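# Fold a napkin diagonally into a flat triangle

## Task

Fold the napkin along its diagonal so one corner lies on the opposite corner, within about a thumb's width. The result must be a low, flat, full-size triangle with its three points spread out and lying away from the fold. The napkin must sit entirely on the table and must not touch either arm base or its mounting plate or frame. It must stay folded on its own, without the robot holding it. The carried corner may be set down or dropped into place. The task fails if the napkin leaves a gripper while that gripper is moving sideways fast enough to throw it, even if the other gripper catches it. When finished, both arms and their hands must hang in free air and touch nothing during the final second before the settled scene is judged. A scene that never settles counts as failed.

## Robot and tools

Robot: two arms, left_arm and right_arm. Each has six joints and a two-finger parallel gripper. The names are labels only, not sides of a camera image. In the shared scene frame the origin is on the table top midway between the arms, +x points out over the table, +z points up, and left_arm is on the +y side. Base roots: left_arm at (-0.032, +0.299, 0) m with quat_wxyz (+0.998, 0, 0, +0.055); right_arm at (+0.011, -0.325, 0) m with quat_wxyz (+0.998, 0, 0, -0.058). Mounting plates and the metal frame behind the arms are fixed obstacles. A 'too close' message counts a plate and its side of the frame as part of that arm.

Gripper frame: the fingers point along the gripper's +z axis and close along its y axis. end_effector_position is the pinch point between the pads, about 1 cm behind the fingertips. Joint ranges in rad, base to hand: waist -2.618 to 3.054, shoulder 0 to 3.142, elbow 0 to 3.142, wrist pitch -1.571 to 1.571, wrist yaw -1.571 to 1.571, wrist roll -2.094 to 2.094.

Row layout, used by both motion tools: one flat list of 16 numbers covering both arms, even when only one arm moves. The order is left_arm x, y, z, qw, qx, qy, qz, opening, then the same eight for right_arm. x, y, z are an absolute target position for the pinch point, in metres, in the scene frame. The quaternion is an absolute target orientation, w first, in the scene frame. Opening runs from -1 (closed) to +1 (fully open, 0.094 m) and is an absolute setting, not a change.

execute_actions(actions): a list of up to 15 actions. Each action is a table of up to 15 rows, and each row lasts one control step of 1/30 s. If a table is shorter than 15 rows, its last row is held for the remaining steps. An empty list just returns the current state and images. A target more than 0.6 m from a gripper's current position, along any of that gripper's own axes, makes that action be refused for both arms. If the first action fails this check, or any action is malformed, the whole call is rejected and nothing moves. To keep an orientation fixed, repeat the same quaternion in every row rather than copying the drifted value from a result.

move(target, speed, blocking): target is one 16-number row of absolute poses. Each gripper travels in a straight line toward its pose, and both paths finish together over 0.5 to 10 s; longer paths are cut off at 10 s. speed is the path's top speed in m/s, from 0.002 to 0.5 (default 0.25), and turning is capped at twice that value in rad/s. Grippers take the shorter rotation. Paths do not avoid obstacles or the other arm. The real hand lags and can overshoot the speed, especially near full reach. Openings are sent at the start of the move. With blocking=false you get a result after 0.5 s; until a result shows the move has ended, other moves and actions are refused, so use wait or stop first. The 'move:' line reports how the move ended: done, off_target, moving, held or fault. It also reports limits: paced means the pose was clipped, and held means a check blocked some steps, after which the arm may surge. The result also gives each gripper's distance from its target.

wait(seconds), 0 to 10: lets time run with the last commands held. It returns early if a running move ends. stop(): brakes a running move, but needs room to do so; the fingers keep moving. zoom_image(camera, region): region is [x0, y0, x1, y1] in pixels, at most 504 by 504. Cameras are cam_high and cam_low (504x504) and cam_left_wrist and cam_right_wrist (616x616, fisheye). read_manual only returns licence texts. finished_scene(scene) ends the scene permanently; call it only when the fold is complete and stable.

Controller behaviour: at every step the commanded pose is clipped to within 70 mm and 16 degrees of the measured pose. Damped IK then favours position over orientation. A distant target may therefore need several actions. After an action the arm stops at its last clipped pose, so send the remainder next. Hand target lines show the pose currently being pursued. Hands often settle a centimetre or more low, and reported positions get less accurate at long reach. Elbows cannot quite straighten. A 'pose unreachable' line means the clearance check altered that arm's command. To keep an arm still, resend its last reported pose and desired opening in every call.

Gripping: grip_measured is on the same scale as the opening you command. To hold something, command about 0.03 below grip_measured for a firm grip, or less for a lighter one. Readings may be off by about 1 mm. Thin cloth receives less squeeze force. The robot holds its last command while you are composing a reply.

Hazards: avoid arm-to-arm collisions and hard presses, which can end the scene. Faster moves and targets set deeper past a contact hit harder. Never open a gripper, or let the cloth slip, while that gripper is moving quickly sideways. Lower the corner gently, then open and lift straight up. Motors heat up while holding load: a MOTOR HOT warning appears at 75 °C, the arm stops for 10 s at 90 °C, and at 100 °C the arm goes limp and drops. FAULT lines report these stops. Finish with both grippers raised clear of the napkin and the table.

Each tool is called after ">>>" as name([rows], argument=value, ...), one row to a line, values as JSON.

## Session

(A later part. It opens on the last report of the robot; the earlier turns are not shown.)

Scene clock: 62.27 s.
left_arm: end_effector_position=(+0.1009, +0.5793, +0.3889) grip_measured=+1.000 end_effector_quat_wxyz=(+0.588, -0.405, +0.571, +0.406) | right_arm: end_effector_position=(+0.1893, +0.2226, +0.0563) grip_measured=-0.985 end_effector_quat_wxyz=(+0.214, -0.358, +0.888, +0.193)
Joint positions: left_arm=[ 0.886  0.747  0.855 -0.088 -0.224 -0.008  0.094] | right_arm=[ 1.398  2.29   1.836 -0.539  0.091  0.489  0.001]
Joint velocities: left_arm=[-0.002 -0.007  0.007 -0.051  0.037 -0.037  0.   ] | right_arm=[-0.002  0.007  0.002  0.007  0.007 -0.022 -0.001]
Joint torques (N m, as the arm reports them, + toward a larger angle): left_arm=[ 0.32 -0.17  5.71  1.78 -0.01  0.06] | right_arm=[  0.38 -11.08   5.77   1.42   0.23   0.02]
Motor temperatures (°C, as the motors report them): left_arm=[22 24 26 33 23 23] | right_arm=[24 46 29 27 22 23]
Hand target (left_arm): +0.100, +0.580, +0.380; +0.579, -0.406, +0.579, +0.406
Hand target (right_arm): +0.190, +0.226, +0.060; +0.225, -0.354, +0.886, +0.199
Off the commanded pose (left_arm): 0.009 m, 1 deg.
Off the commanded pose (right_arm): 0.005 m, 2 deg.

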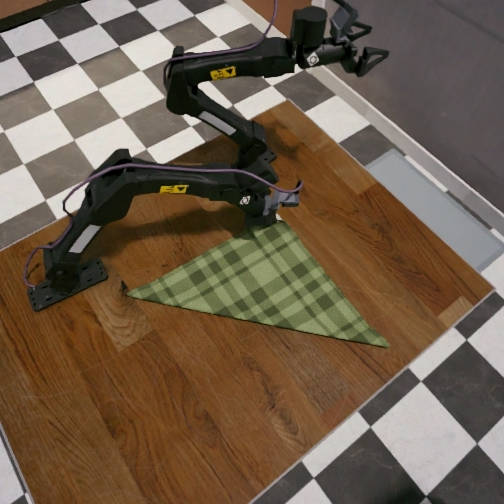

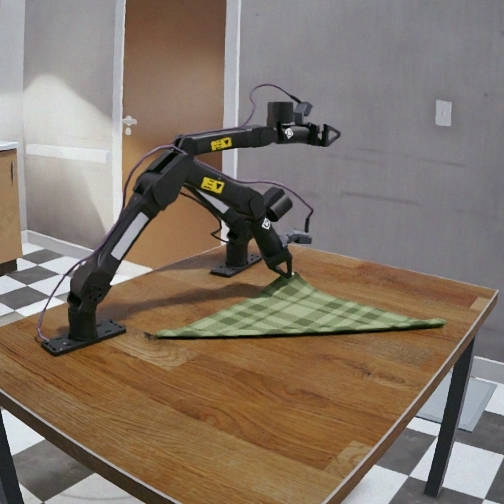

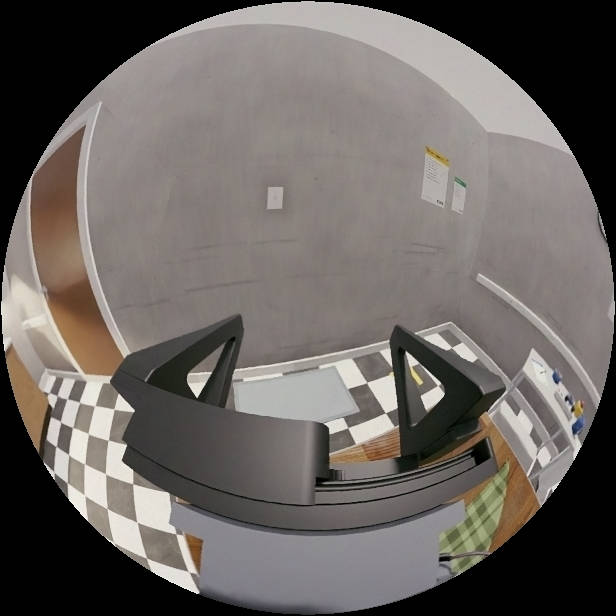

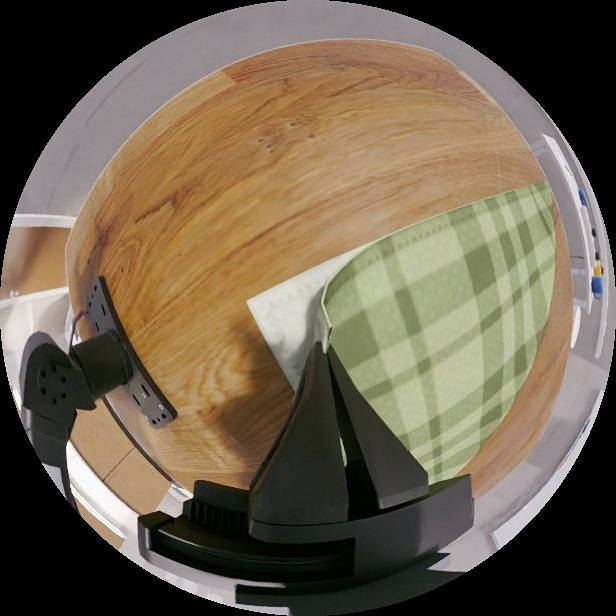

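>>> execute_actions([
  [[0.10,0.58,0.38,0.579,-0.406,0.579,0.406,1,0.190,0.226,0.06,0.2257,-0.354,0.8859,0.1992,-0.9],[0.10,0.58,0.38,0.579,-0.406,0.579,0.406,1,0.190,0.226,0.06,0.2257,-0.354,0.8859,0.1992,-0.85],[0.10,0.58,0.38,0.579,-0.406,0.579,0.406,1,0.190,0.226,0.06,0.2257,-0.354,0.8859,0.1992,-0.8],[0.10,0.58,0.38,0.579,-0.406,0.579,0.406,1,0.190,0.226,0.06,0.2257,-0.354,0.8859,0.1992,-0.75],[0.10,0.58,0.38,0.579,-0.406,0.579,0.406,1,0.190,0.226,0.06,0.2257,-0.354,0.8859,0.1992,-0.7]],
])

Scene clock: 67.83 s.
left_arm: end_effector_position=(+0.1009, +0.5793, +0.3889) grip_measured=+1.000 end_effector_quat_wxyz=(+0.588, -0.405, +0.571, +0.406) | right_arm: end_effector_position=(+0.1895, +0.2232, +0.0567) grip_measured=-0.701 end_effector_quat_wxyz=(+0.215, -0.358, +0.888, +0.194)
Joint positions: left_arm=[ 0.886  0.747  0.855 -0.088 -0.224 -0.008  0.094] | right_arm=[ 1.398  2.29   1.836 -0.535  0.091  0.489  0.014]
Joint velocities: left_arm=[-0.002 -0.007 -0.002  0.051  0.081 -0.022  0.   ] | right_arm=[-0.022 -0.012  0.002  0.022 -0.007 -0.007  0.   ]
Joint torques (N m, as the arm reports them, + toward a larger angle): left_arm=[ 0.31 -0.16  5.72  1.79  0.03  0.1 ] | right_arm=[  0.44 -11.1    5.58   1.4    0.24   0.03]
Motor temperatures (°C, as the motors report them): left_arm=[22 24 26 33 23 23] | right_arm=[24 46 29 27 22 23]
Hand target (left_arm): +0.100, +0.580, +0.380; +0.579, -0.406, +0.579, +0.406
Hand target (right_arm): +0.190, +0.226, +0.060; +0.225, -0.354, +0.886, +0.199
Off the commanded pose (left_arm): 0.009 m, 1 deg.
Off the commanded pose (right_arm): 0.004 m, 1 deg.

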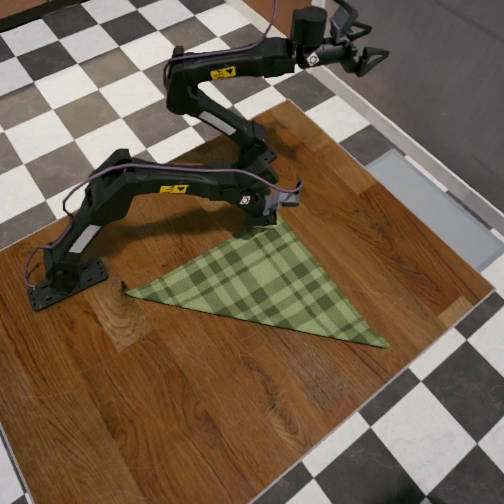

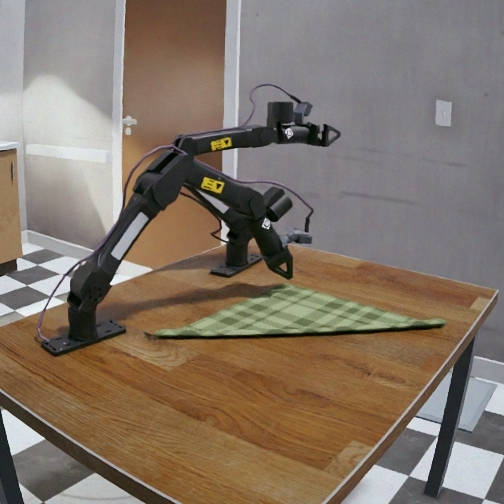

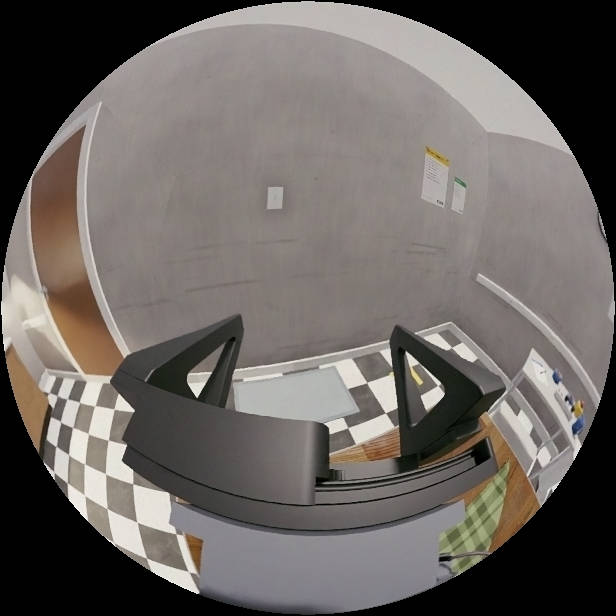

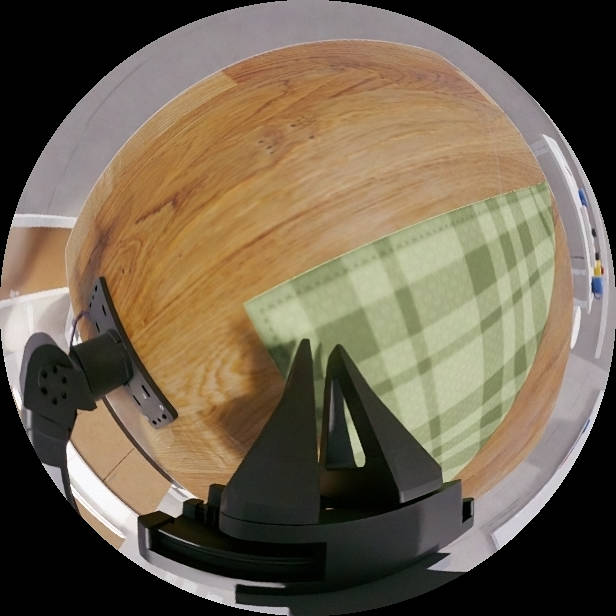

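The corners match. I'll lift the arm away.

>>> move(target=[0.10,0.58,0.38,0.579,-0.406,0.579,0.406,1,0.19,0.17,0.15,0.2257,-0.354,0.8859,0.1992,-0.7], speed=0.15)

Scene clock: 70.97 s.
left_arm: end_effector_position=(+0.1009, +0.5793, +0.3889) grip_measured=+1.000 end_effector_quat_wxyz=(+0.588, -0.405, +0.571, +0.406) | right_arm: end_effector_position=(+0.1901, +0.1773, +0.1453) grip_measured=-0.701 end_effector_quat_wxyz=(+0.229, -0.353, +0.885, +0.201)
Joint positions: left_arm=[ 0.886  0.747  0.855 -0.088 -0.224 -0.008  0.094] | right_arm=[ 1.372  2.036  1.77  -0.692  0.091  0.468  0.014]
Joint velocities: left_arm=[-0.007  0.002 -0.007 -0.037 -0.051 -0.066  0.   ] | right_arm=[ 0.017 -0.002 -0.007 -0.066 -0.007 -0.022 -0.001]
Joint torques (N m, as the arm reports them, + toward a larger angle): left_arm=[ 0.39 -0.11  5.6   1.82  0.03  0.08] | right_arm=[ -0.59 -10.93   5.19   1.03  -0.01  -0.09]
Motor temperatures (°C, as the motors report them): left_arm=[22 24 26 34 23 23] | right_arm=[24 46 29 27 22 23]
Hand target (left_arm): +0.100, +0.580, +0.380; +0.579, -0.406, +0.579, +0.406
Hand target (right_arm): +0.190, +0.170, +0.149; +0.226, -0.354, +0.886, +0.199
Off the commanded pose (left_arm): 0.009 m, 1 deg.
Off the commanded pose (right_arm): 0.009 m, 0 deg.
move: done

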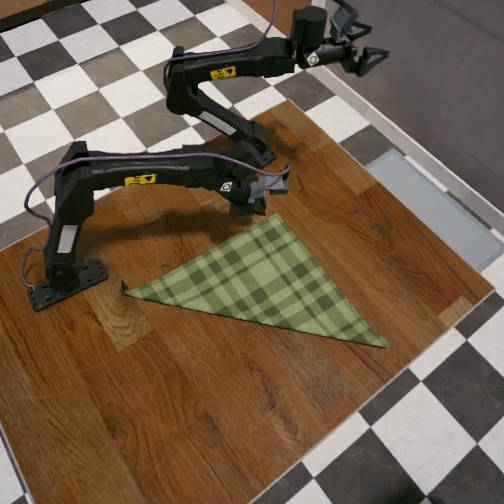

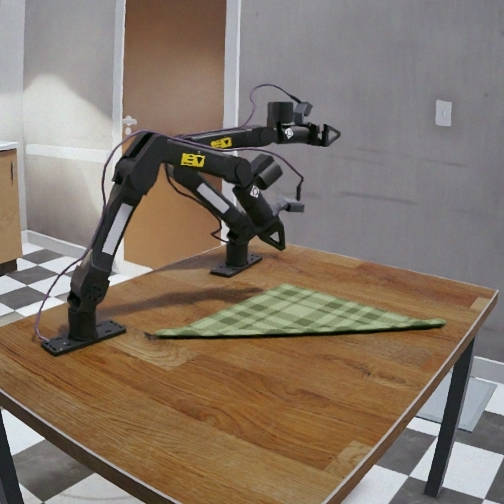

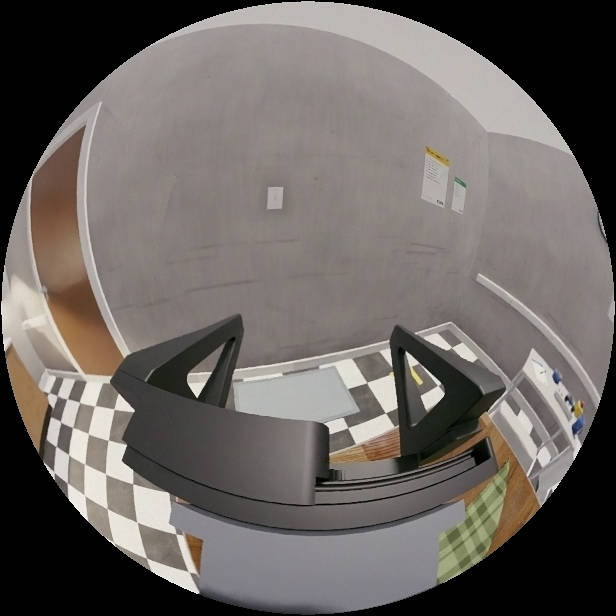

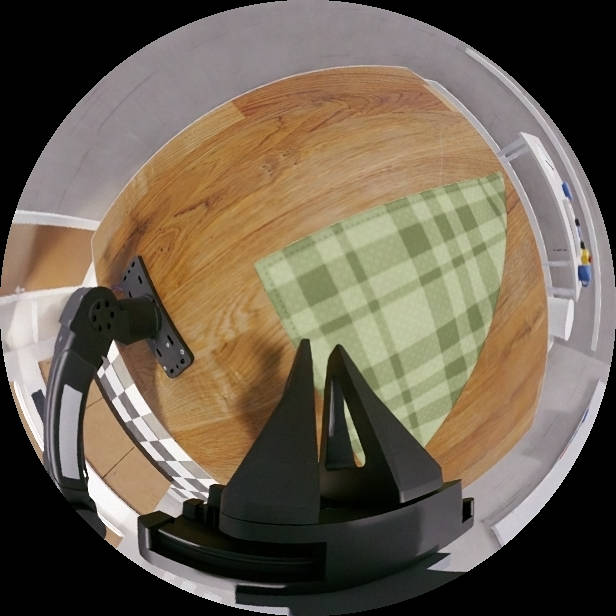

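>>> finished_scene(scene=2)

The scene is finished: the task was done.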